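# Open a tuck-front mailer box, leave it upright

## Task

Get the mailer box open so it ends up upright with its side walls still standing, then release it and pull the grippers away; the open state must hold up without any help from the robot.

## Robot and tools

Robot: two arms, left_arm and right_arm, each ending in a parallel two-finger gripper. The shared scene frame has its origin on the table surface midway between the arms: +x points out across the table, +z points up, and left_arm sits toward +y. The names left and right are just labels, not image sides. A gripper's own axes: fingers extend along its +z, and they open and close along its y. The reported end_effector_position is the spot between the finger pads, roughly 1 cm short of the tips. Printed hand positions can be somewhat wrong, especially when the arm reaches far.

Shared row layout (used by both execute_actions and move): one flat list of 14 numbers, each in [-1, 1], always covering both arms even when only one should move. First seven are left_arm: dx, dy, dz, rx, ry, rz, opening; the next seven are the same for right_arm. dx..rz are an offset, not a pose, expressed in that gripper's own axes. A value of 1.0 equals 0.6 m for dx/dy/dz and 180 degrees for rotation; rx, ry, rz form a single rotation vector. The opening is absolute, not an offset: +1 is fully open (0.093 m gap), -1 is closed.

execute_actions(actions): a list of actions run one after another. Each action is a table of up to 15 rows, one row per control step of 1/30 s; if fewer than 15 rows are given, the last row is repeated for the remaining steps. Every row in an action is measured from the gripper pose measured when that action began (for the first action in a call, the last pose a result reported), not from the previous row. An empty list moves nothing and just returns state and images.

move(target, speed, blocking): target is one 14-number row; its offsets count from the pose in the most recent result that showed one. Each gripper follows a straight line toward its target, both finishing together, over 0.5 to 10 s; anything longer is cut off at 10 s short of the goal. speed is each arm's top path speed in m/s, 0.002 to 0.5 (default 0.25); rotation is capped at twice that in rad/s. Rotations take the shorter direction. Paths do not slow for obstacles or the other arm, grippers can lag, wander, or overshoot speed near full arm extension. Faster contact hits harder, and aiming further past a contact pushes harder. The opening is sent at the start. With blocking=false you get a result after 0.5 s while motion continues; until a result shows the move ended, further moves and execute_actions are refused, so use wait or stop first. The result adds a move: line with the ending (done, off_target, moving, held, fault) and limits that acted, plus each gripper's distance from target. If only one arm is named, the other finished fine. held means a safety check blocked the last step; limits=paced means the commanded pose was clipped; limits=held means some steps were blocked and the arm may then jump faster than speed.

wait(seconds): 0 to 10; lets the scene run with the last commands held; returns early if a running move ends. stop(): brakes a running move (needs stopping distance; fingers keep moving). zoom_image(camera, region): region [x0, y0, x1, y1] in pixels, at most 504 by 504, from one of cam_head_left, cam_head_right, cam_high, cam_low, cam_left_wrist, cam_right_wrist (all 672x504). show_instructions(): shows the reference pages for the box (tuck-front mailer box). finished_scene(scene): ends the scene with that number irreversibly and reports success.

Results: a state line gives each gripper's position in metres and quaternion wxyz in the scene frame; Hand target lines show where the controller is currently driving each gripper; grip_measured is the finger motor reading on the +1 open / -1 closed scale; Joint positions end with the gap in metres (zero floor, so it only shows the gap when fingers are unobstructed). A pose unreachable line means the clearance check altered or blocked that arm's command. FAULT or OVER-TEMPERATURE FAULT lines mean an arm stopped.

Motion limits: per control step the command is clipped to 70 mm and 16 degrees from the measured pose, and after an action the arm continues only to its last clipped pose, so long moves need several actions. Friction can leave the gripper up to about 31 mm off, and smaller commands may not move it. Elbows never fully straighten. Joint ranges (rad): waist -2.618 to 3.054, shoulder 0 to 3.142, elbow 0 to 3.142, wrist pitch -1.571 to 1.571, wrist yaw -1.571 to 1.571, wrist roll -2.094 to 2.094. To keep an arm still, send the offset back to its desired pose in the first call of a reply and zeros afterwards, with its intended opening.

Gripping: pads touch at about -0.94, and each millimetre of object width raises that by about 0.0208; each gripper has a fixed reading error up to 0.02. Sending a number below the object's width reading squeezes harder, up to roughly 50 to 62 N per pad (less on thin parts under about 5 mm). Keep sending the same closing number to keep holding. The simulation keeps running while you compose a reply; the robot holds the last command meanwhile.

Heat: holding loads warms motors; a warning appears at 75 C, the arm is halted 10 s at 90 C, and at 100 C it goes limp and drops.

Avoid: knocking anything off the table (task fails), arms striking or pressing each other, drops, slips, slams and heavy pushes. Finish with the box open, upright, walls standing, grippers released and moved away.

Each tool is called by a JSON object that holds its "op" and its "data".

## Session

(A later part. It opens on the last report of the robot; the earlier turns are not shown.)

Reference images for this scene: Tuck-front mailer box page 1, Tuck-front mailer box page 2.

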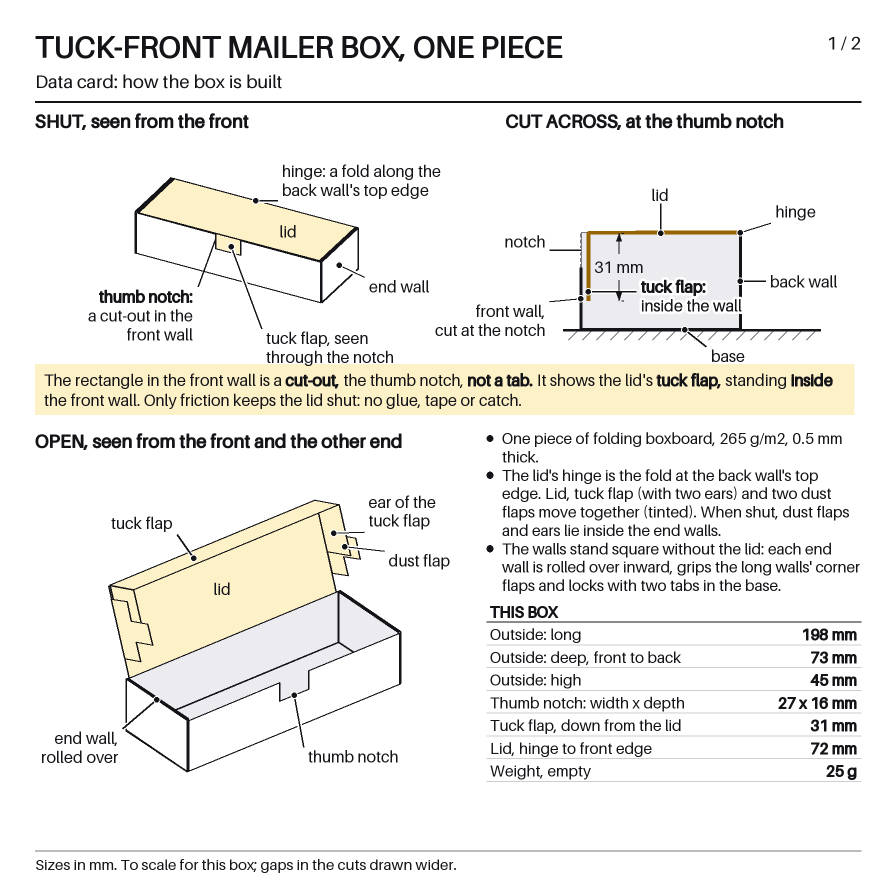

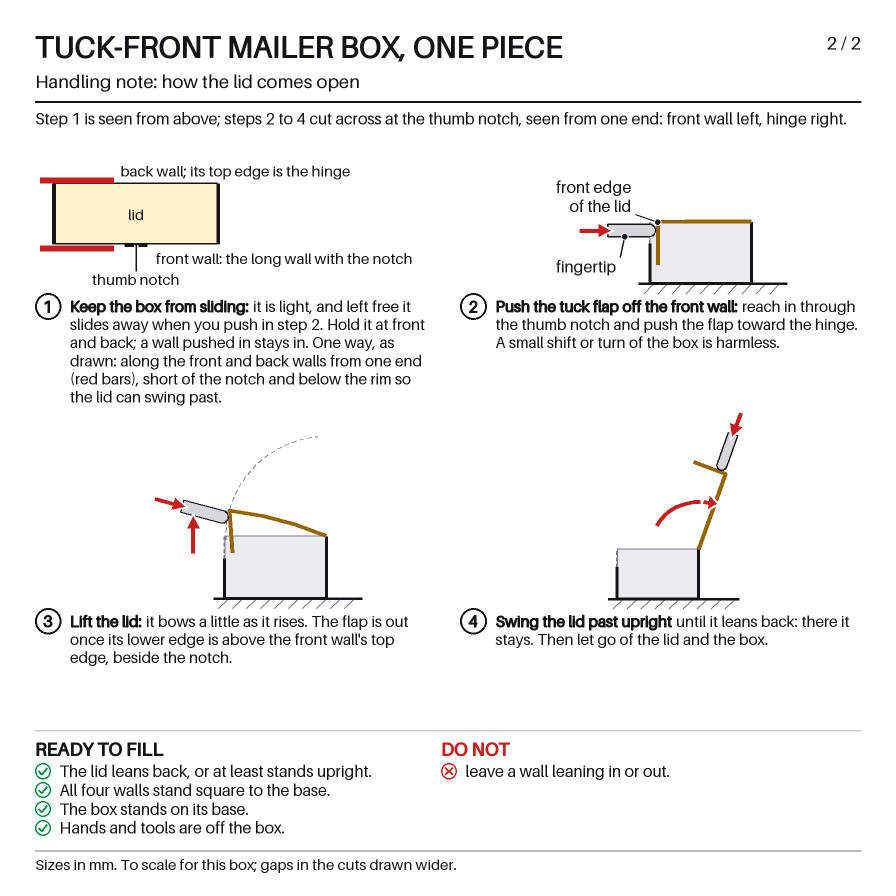

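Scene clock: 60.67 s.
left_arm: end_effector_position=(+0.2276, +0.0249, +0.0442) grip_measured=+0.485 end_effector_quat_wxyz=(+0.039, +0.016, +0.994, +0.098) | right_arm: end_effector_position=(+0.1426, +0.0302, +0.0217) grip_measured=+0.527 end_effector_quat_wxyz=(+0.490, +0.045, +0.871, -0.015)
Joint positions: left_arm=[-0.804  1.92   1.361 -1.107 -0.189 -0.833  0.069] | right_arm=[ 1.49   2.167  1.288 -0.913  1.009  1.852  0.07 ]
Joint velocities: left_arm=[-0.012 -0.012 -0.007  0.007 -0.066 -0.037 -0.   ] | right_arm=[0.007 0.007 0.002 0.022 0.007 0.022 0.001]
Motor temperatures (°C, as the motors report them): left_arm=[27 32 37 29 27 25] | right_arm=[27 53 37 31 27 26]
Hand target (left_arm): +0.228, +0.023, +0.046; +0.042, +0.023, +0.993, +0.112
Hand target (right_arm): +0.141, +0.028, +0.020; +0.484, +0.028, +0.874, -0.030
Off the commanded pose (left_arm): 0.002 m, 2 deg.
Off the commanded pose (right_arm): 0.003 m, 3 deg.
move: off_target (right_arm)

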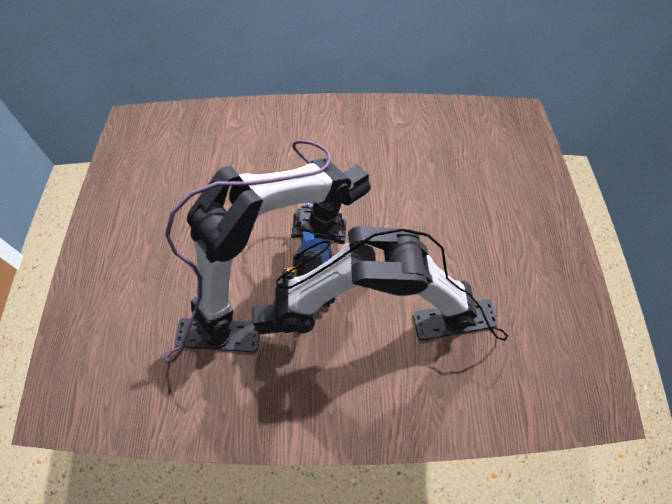

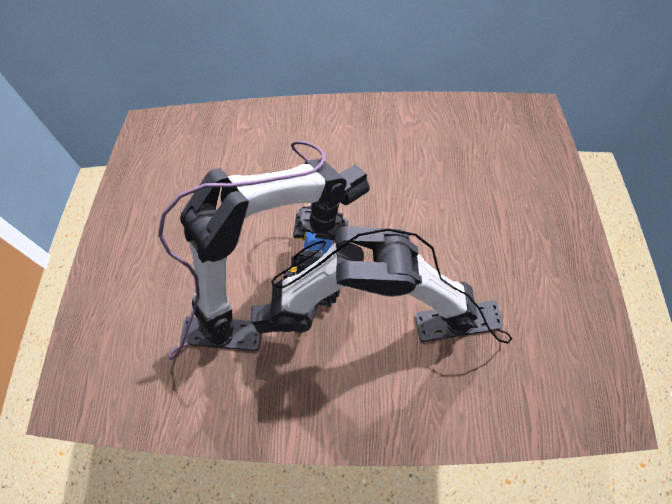

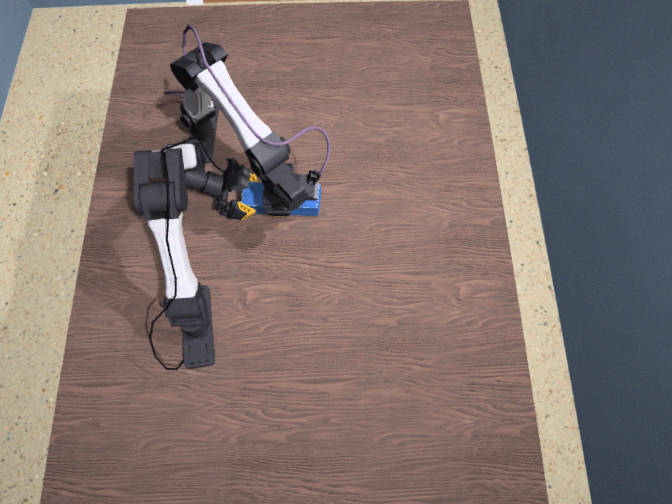

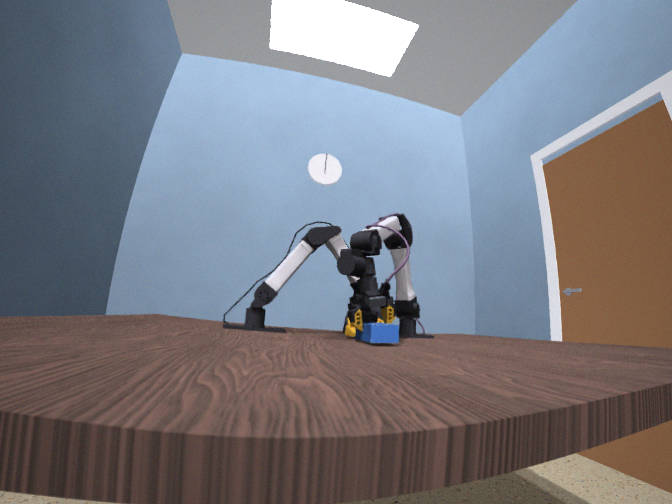

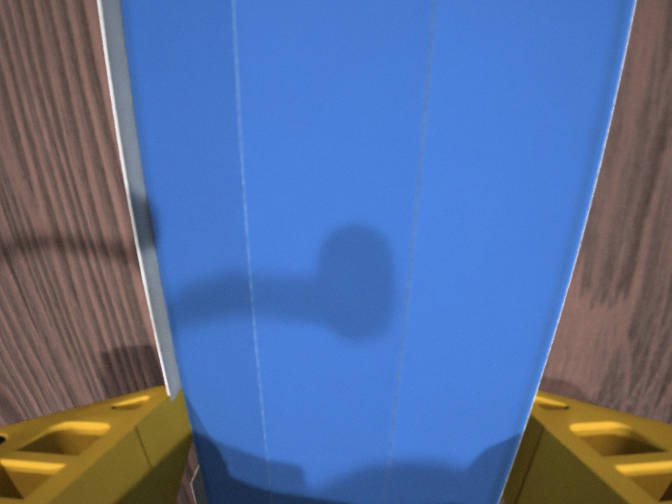

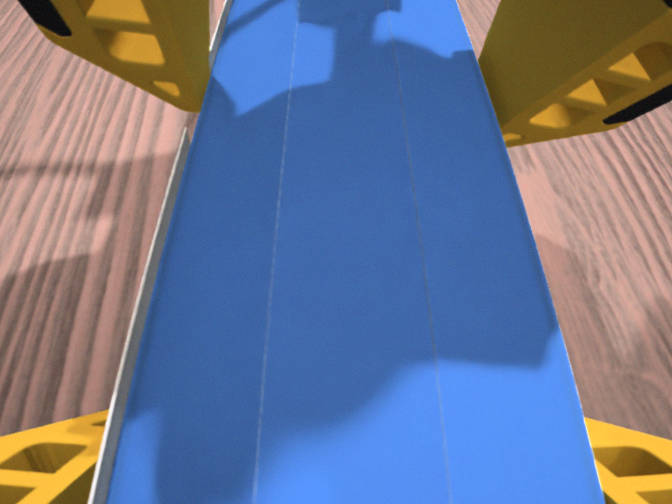

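{"op": "move", "data": {"target": [0,0.008,0.022,0.065,0,0,0.8,0.004,-0.004,0,0,0,0,0.52], "speed": 0.04}}

{"op": "move", "data": {"target": [0,0,0,0,0,0,0.4,0,0,0,0,0,0,0.52]}}

{"op": "move", "data": {"target": [0,-0.008,-0.01,-0.08,0,0,0.4,0,0,0,0,0,0,0.52], "speed": 0.03}}

Scene clock: 66.43 s.
left_arm: end_effector_position=(+0.2298, +0.0276, +0.0304) grip_measured=+0.798 end_effector_quat_wxyz=(+0.035, +0.019, +0.999, +0.002) | right_arm: end_effector_position=(+0.1422, +0.0299, +0.0211) grip_measured=+0.527 end_effector_quat_wxyz=(+0.488, +0.046, +0.872, -0.015)
Joint positions: left_arm=[-0.723  1.817  1.181 -0.888 -0.051 -0.735  0.084] | right_arm=[ 1.49   2.167  1.288 -0.914  1.004  1.855  0.07 ]
Joint velocities: left_arm=[-0.007 -0.007 -0.017 -0.007  0.051 -0.007 -0.001] | right_arm=[-0.002 -0.017 -0.007 -0.051 -0.007  0.066  0.   ]
Motor temperatures (°C, as the motors report them): left_arm=[27 32 37 29 27 25] | right_arm=[27 54 37 30 27 26]
Hand target (left_arm): +0.228, +0.032, +0.031; +0.035, +0.018, +0.999, -0.004
Hand target (right_arm): +0.141, +0.028, +0.020; +0.490, +0.045, +0.871, -0.015
Off the commanded pose (left_arm): 0.005 m, 1 deg.
Off the commanded pose (right_arm): 0.003 m, 0 deg.
move: done

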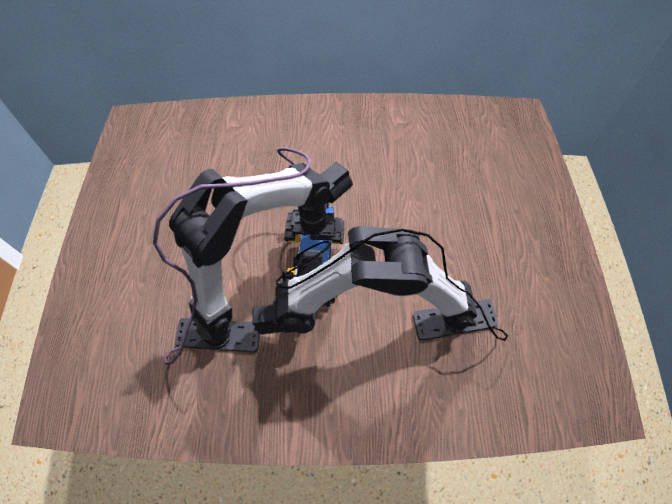

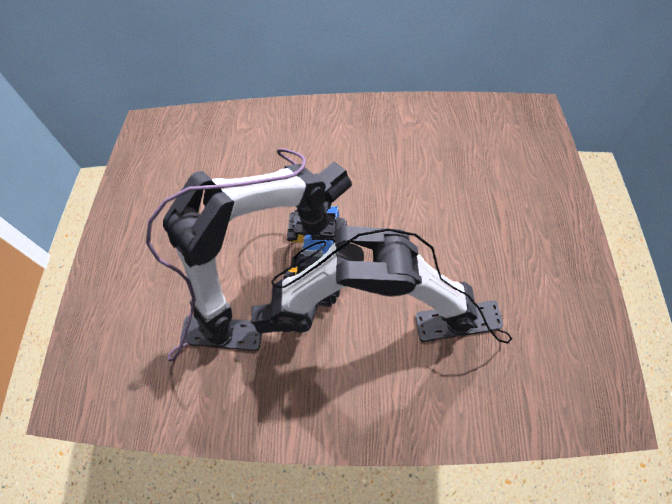

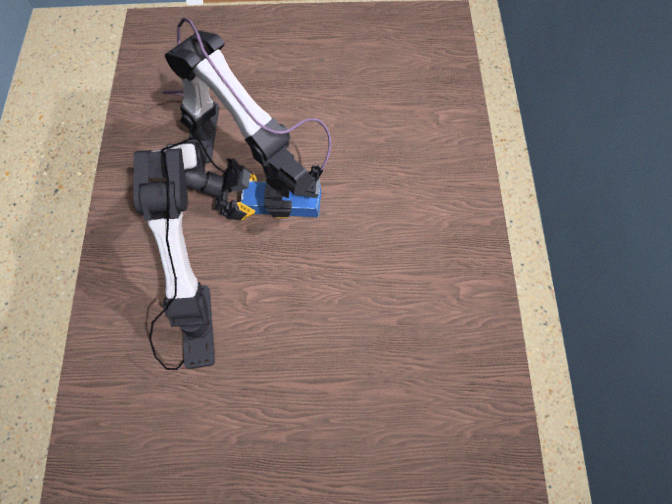

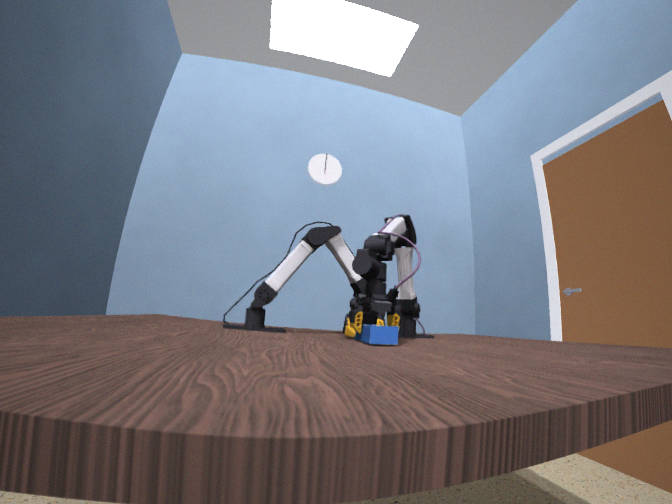

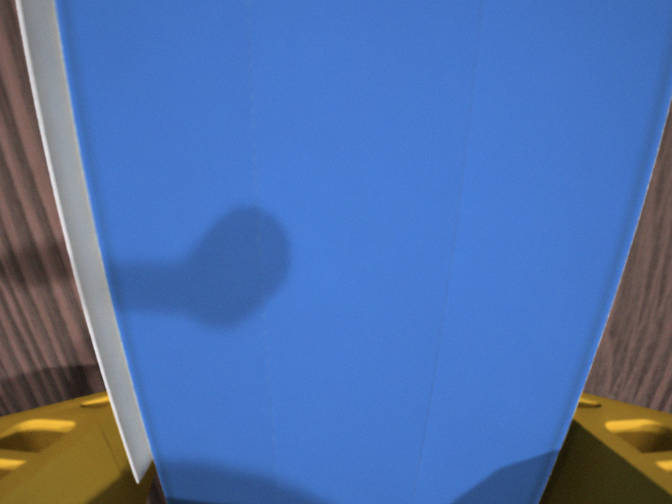

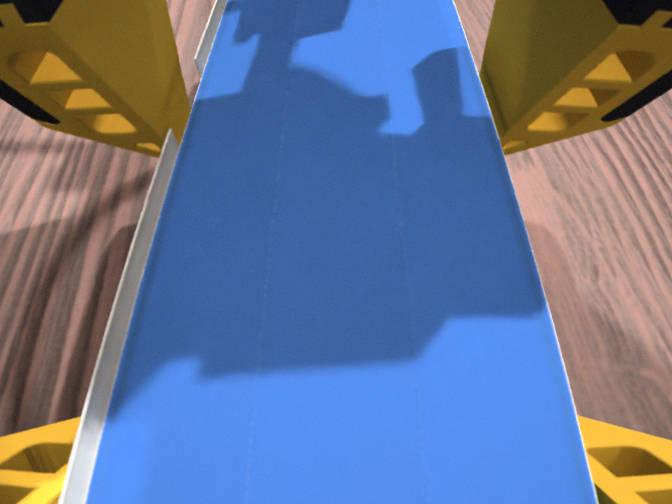

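Scene clock: 66.93 s.
left_arm: end_effector_position=(+0.2300, +0.0268, +0.0304) grip_measured=+0.414 end_effector_quat_wxyz=(+0.035, +0.020, +0.999, +0.000) | right_arm: end_effector_position=(+0.1422, +0.0303, +0.0210) grip_measured=+0.526 end_effector_quat_wxyz=(+0.488, +0.046, +0.872, -0.015)
Joint positions: left_arm=[-0.723  1.817  1.181 -0.885 -0.048 -0.734  0.065] | right_arm=[ 1.49   2.167  1.288 -0.912  1.004  1.853  0.07 ]
Joint velocities: left_arm=[-0.007 -0.007  0.002 -0.051 -0.081  0.007  0.   ] | right_arm=[-0.007 -0.007 -0.017  0.022 -0.022  0.051  0.001]
Motor temperatures (°C, as the motors report them): left_arm=[27 32 37 29 27 25] | right_arm=[27 54 37 30 27 26]
Hand target (left_arm): +0.230, +0.028, +0.030; +0.035, +0.019, +0.999, +0.002
Hand target (right_arm): +0.142, +0.030, +0.021; +0.488, +0.046, +0.872, -0.015
Off the commanded pose (left_arm): 0.001 m, 0 deg.
Off the commanded pose (right_arm): 0.000 m, 0 deg.
move: done

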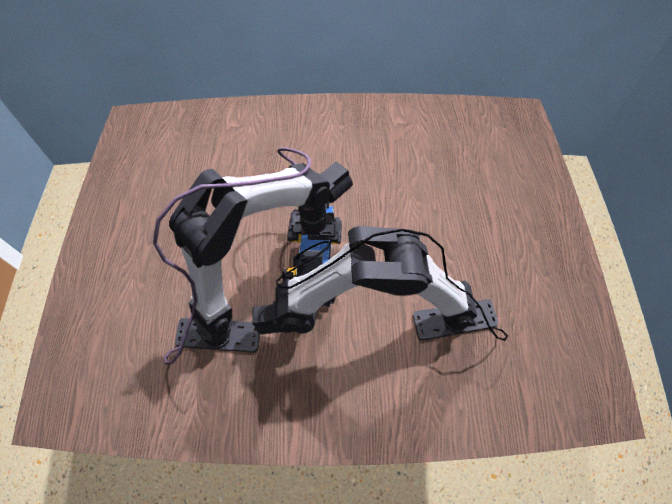

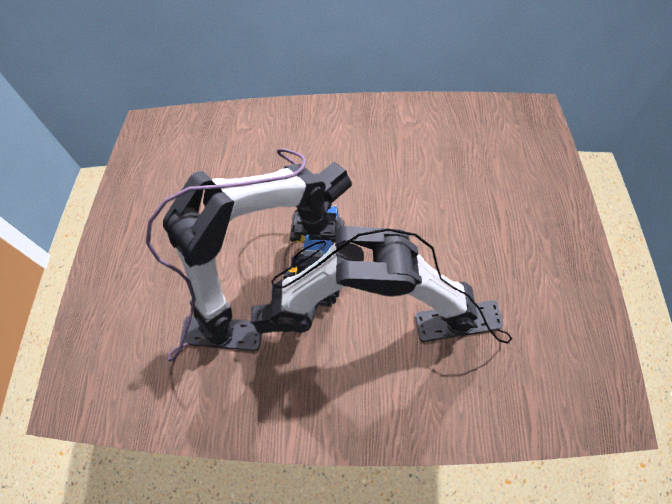

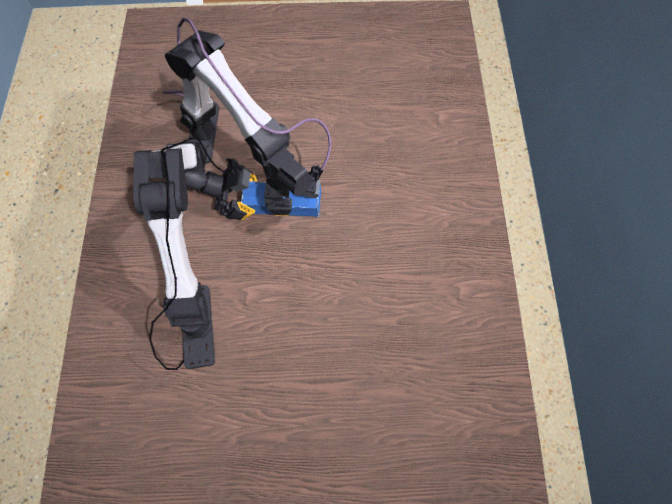

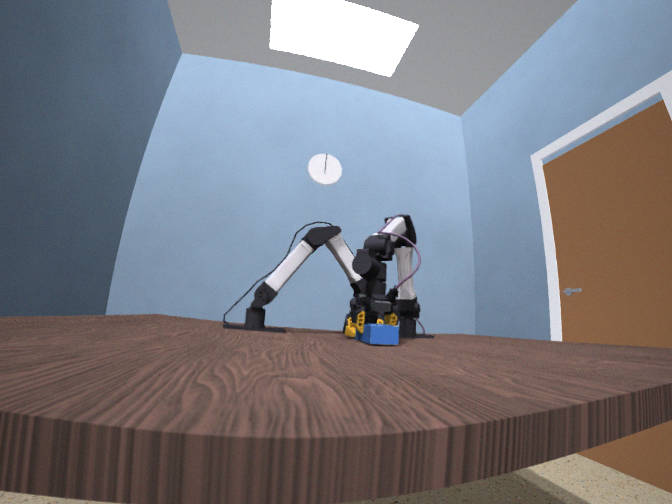

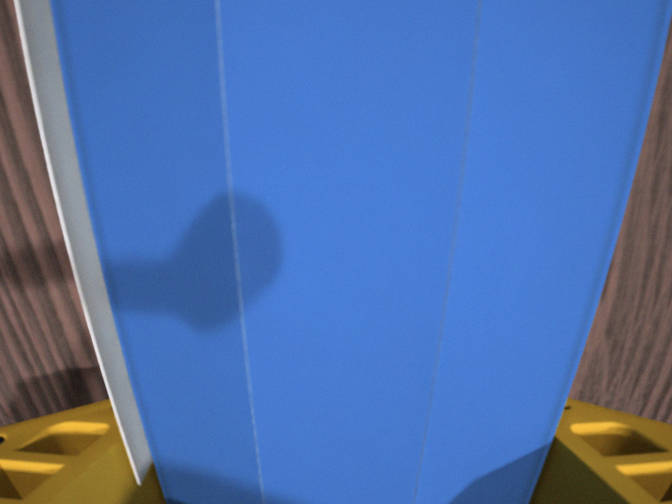

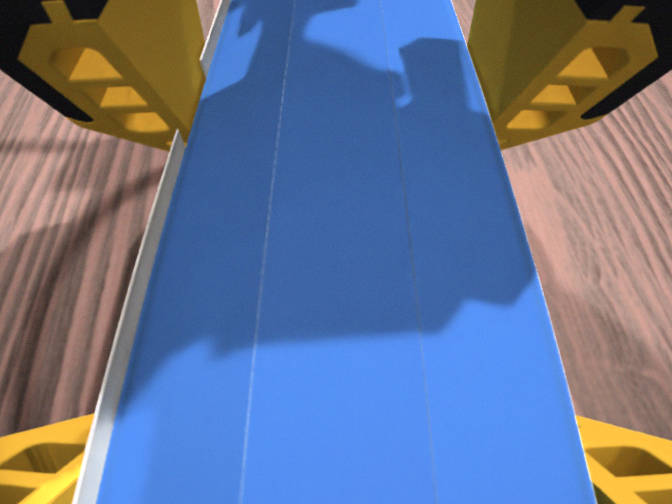

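Scene clock: 71.37 s.
left_arm: end_effector_position=(+0.2308, +0.0244, +0.0376) grip_measured=+0.413 end_effector_quat_wxyz=(+0.035, +0.030, +0.993, +0.107) | right_arm: end_effector_position=(+0.1443, +0.0339, +0.0240) grip_measured=+0.526 end_effector_quat_wxyz=(+0.498, +0.081, +0.863, +0.014)
Joint positions: left_arm=[-0.802  1.951  1.375 -1.105 -0.196 -0.803  0.065] | right_arm=[ 1.49   2.167  1.288 -0.895  1.03   1.929  0.07 ]
Joint velocities: left_arm=[-0.007  0.012 -0.012 -0.081 -0.051 -0.007 -0.001] | right_arm=[-0.012 -0.007 -0.002 -0.037 -0.037 -0.037  0.   ]
Motor temperatures (°C, as the motors report them): left_arm=[27 32 38 28 27 26] | right_arm=[27 54 37 30 27 27]
Hand target (left_arm): +0.230, +0.022, +0.037; +0.040, +0.017, +0.991, +0.124
Hand target (right_arm): +0.142, +0.030, +0.021; +0.489, +0.047, +0.871, -0.014
Off the commanded pose (left_arm): 0.003 m, 3 deg.
Off the commanded pose (right_arm): 0.005 m, 5 deg.
move: off_target (left_arm, right_arm)

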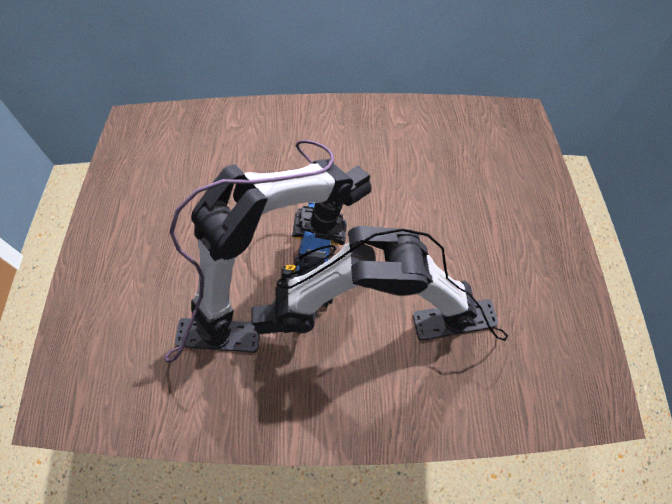

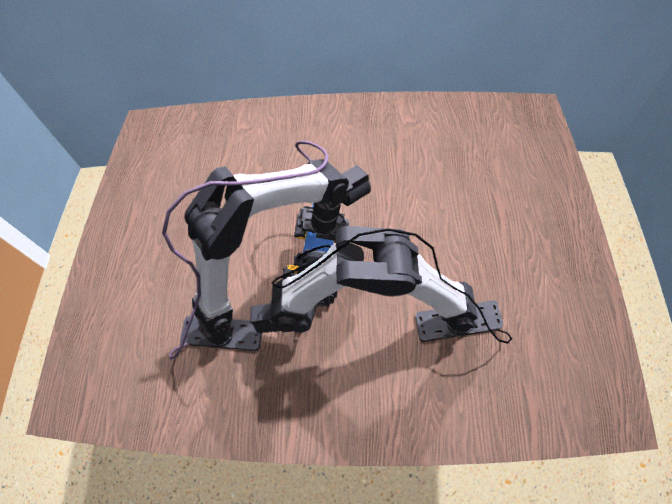

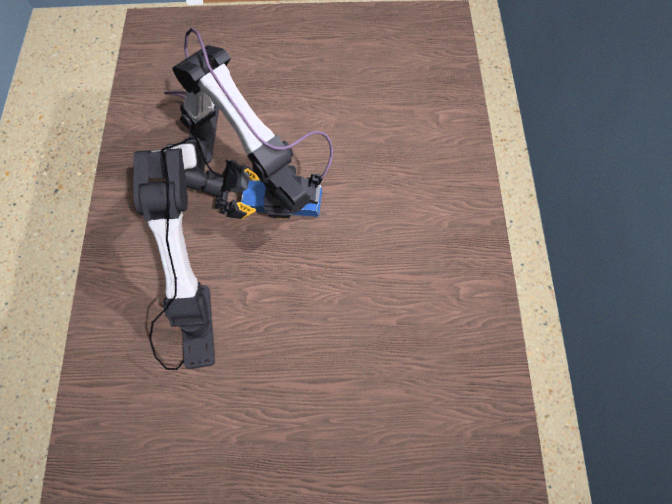

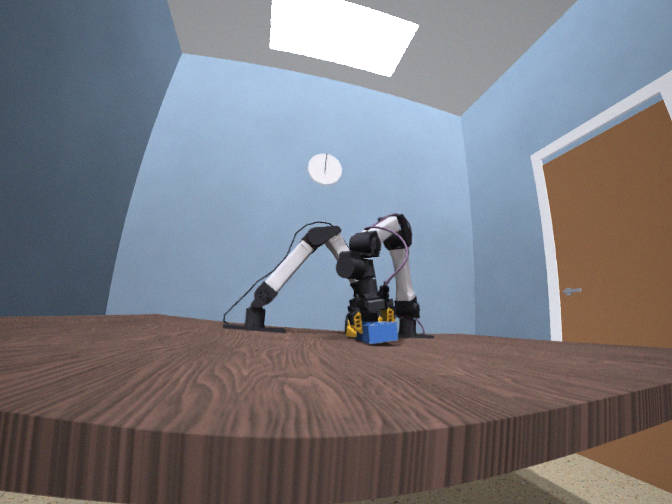

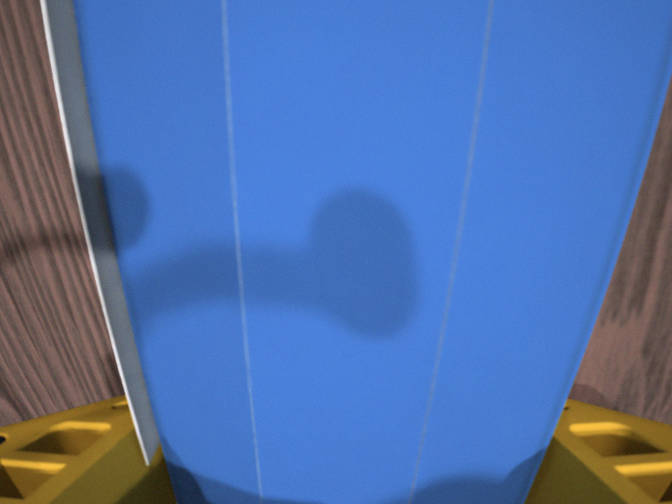

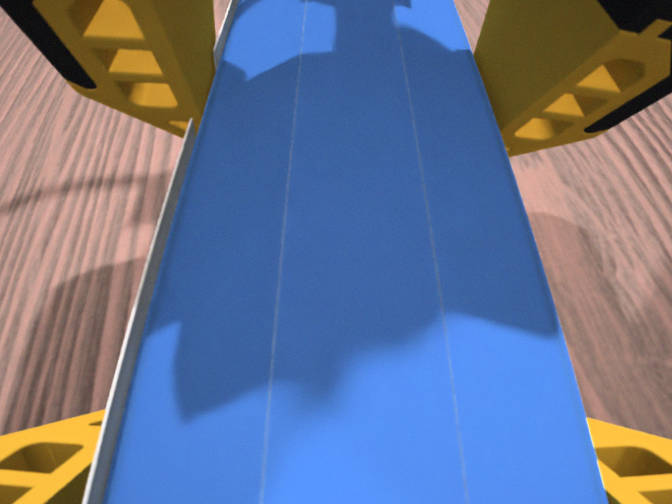

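{"op": "move", "data": {"target": [0,0,0,0,0,0,0.4,0.008,-0.008,0,0.035,0,-0.06,0.55], "speed": 0.03}}

Scene clock: 76.73 s.
left_arm: end_effector_position=(+0.2287, +0.0212, +0.0367) grip_measured=+0.413 end_effector_quat_wxyz=(+0.027, +0.047, +0.994, +0.098) | right_arm: end_effector_position=(+0.1425, +0.0335, +0.0215) grip_measured=+0.554 end_effector_quat_wxyz=(+0.498, +0.075, +0.863, -0.031)
Joint positions: left_arm=[-0.802  1.952  1.375 -1.1   -0.174 -0.768  0.065] | right_arm=[ 1.49   2.245  1.399 -1.062  1.01   1.988  0.072]
Joint velocities: left_arm=[ 0.002  0.007 -0.007 -0.051  0.037 -0.007 -0.   ] | right_arm=[-0.017 -0.002  0.007 -0.066 -0.007  0.007 -0.   ]
Motor temperatures (°C, as the motors report them): left_arm=[27 33 38 28 27 26] | right_arm=[27 54 37 30 27 27]
Hand target (left_arm): +0.231, +0.024, +0.038; +0.035, +0.030, +0.993, +0.106
Hand target (right_arm): +0.141, +0.030, +0.019; +0.492, +0.027, +0.867, -0.077
Off the commanded pose (left_arm): 0.004 m, 2 deg.
Off the commanded pose (right_arm): 0.004 m, 8 deg.
move: off_target (right_arm)

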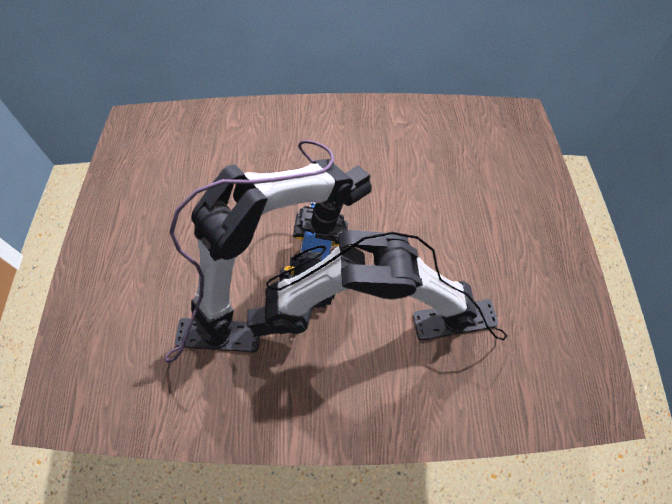

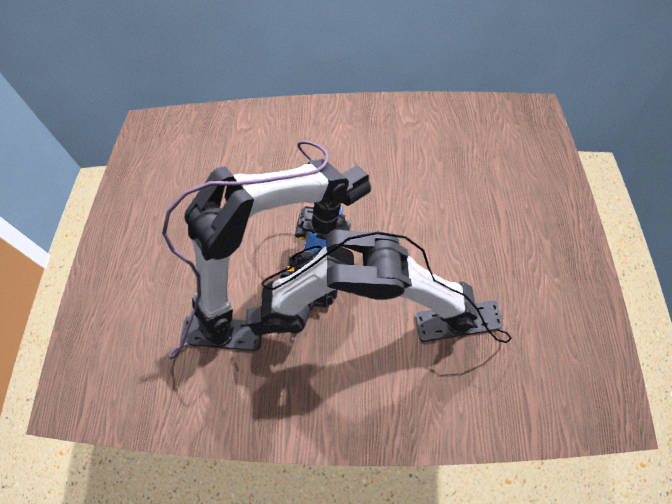

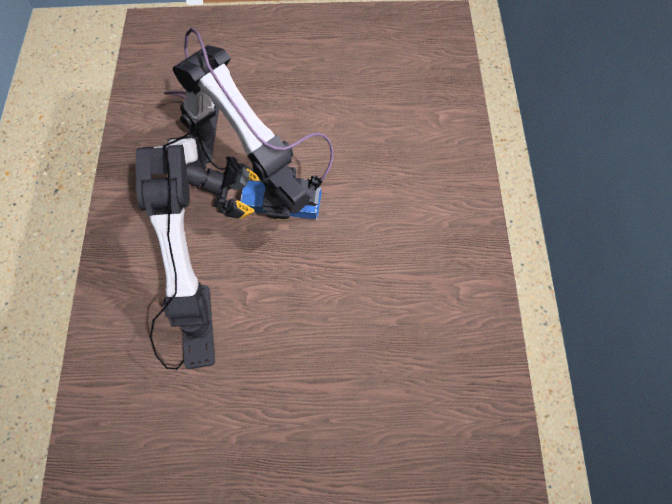

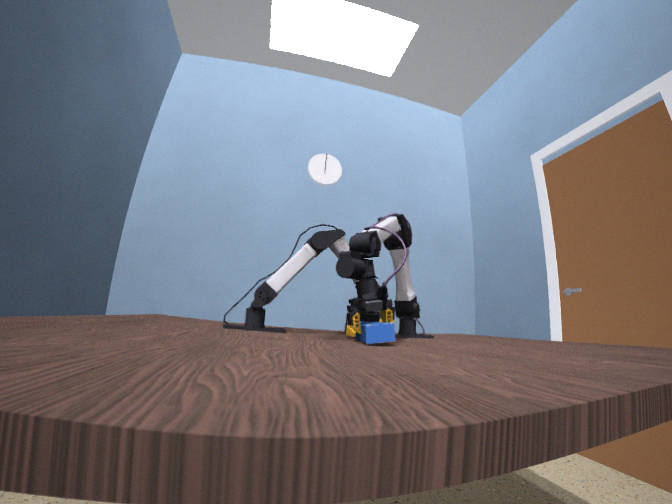

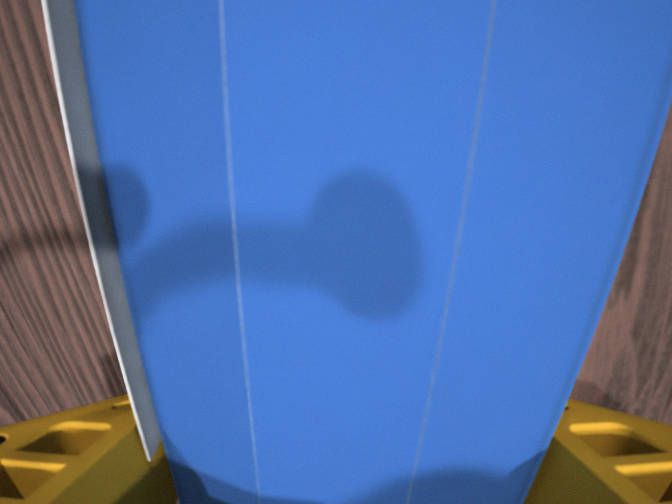

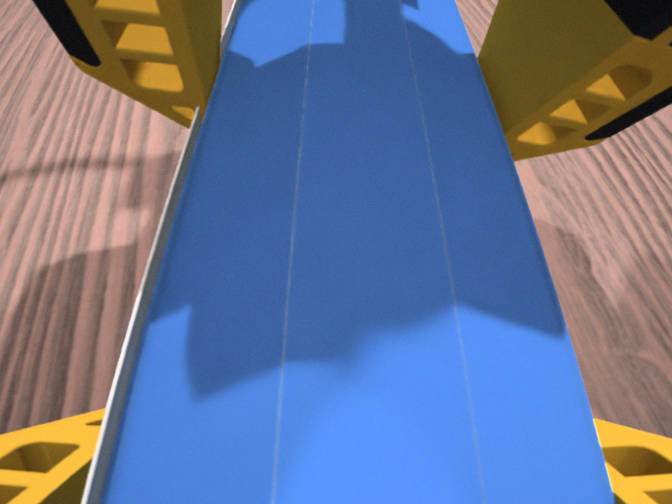

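{"op": "move", "data": {"target": [0,0.012,0,0.095,0,0.01,0.85,0.004,-0.004,0,0.015,0,-0.03,0.55], "speed": 0.04}}

Scene clock: 82.37 s.
left_arm: end_effector_position=(+0.2306, +0.0237, +0.0360) grip_measured=+0.848 end_effector_quat_wxyz=(+0.014, +0.065, +0.997, -0.044) | right_arm: end_effector_position=(+0.1417, +0.0280, +0.0197) grip_measured=+0.555 end_effector_quat_wxyz=(+0.497, +0.051, +0.864, -0.069)
Joint positions: left_arm=[-0.678  1.796  1.177 -0.876  0.053 -0.601  0.086] | right_arm=[ 1.49   2.276  1.432 -1.139  0.998  1.973  0.072]
Joint velocities: left_arm=[-0.012 -0.002 -0.012 -0.037 -0.007  0.007 -0.   ] | right_arm=[ 0.017  0.007  0.007 -0.007 -0.066  0.066  0.   ]
Motor temperatures (°C, as the motors report them): left_arm=[27 34 38 28 27 26] | right_arm=[27 54 37 30 27 27]
Hand target (left_arm): +0.229, +0.028, +0.037; +0.015, +0.064, +0.997, -0.050
Hand target (right_arm): +0.141, +0.031, +0.019; +0.494, +0.046, +0.865, -0.074
Off the commanded pose (left_arm): 0.005 m, 1 deg.
Off the commanded pose (right_arm): 0.004 m, 1 deg.
move: done

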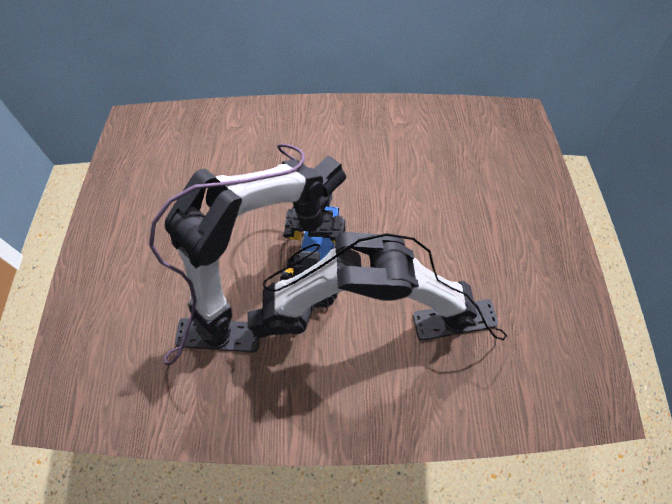

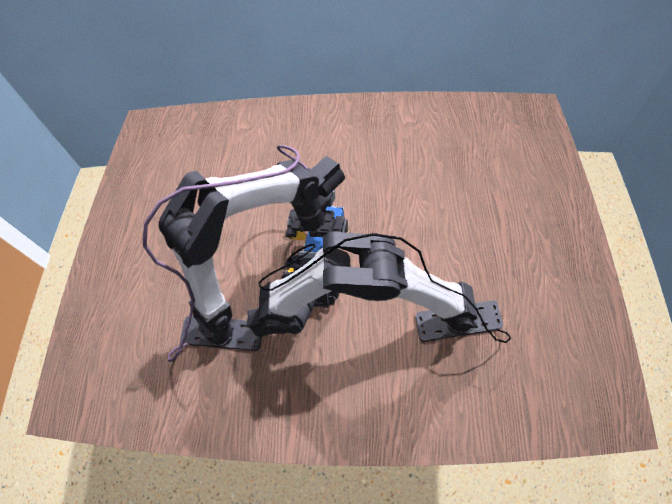

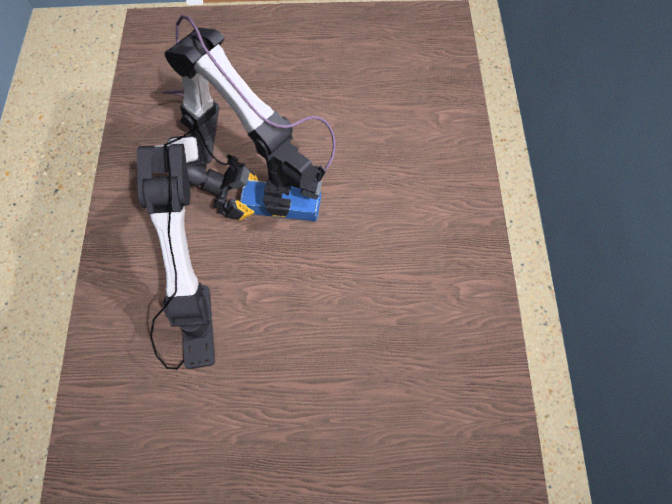

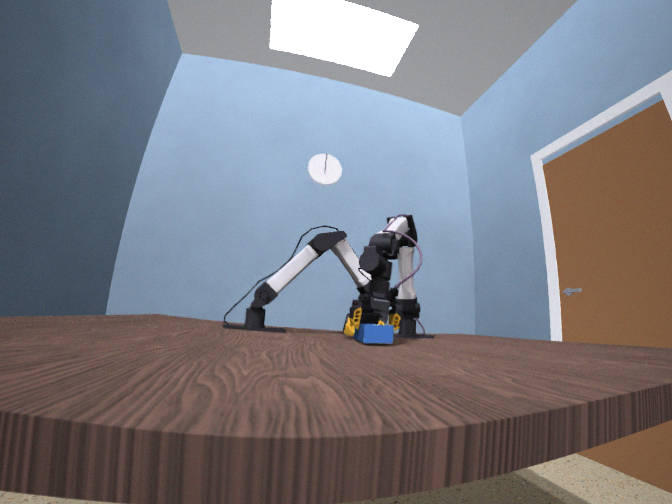

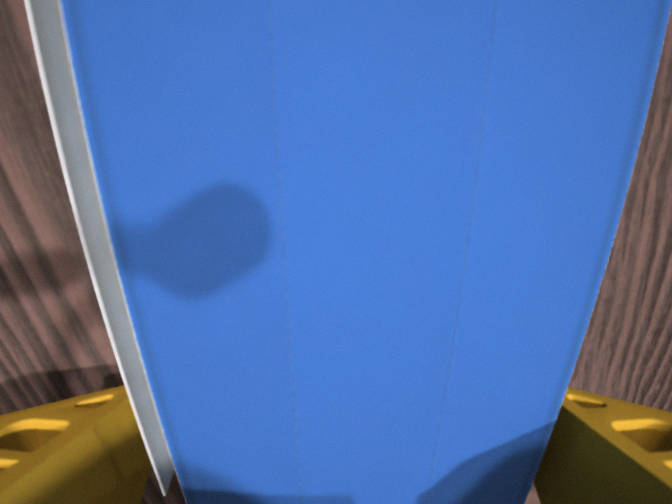

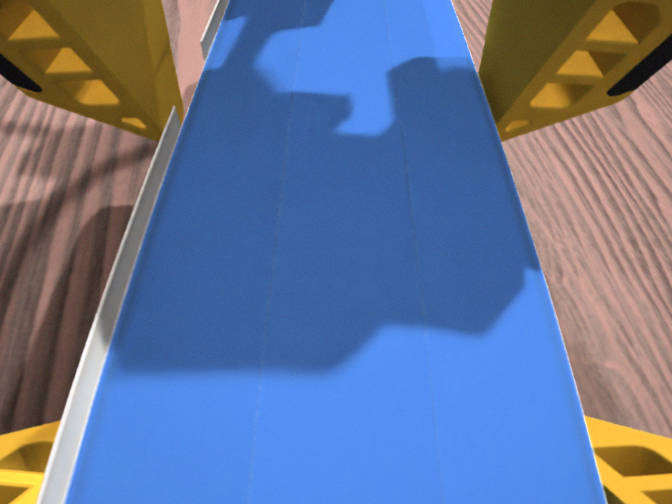

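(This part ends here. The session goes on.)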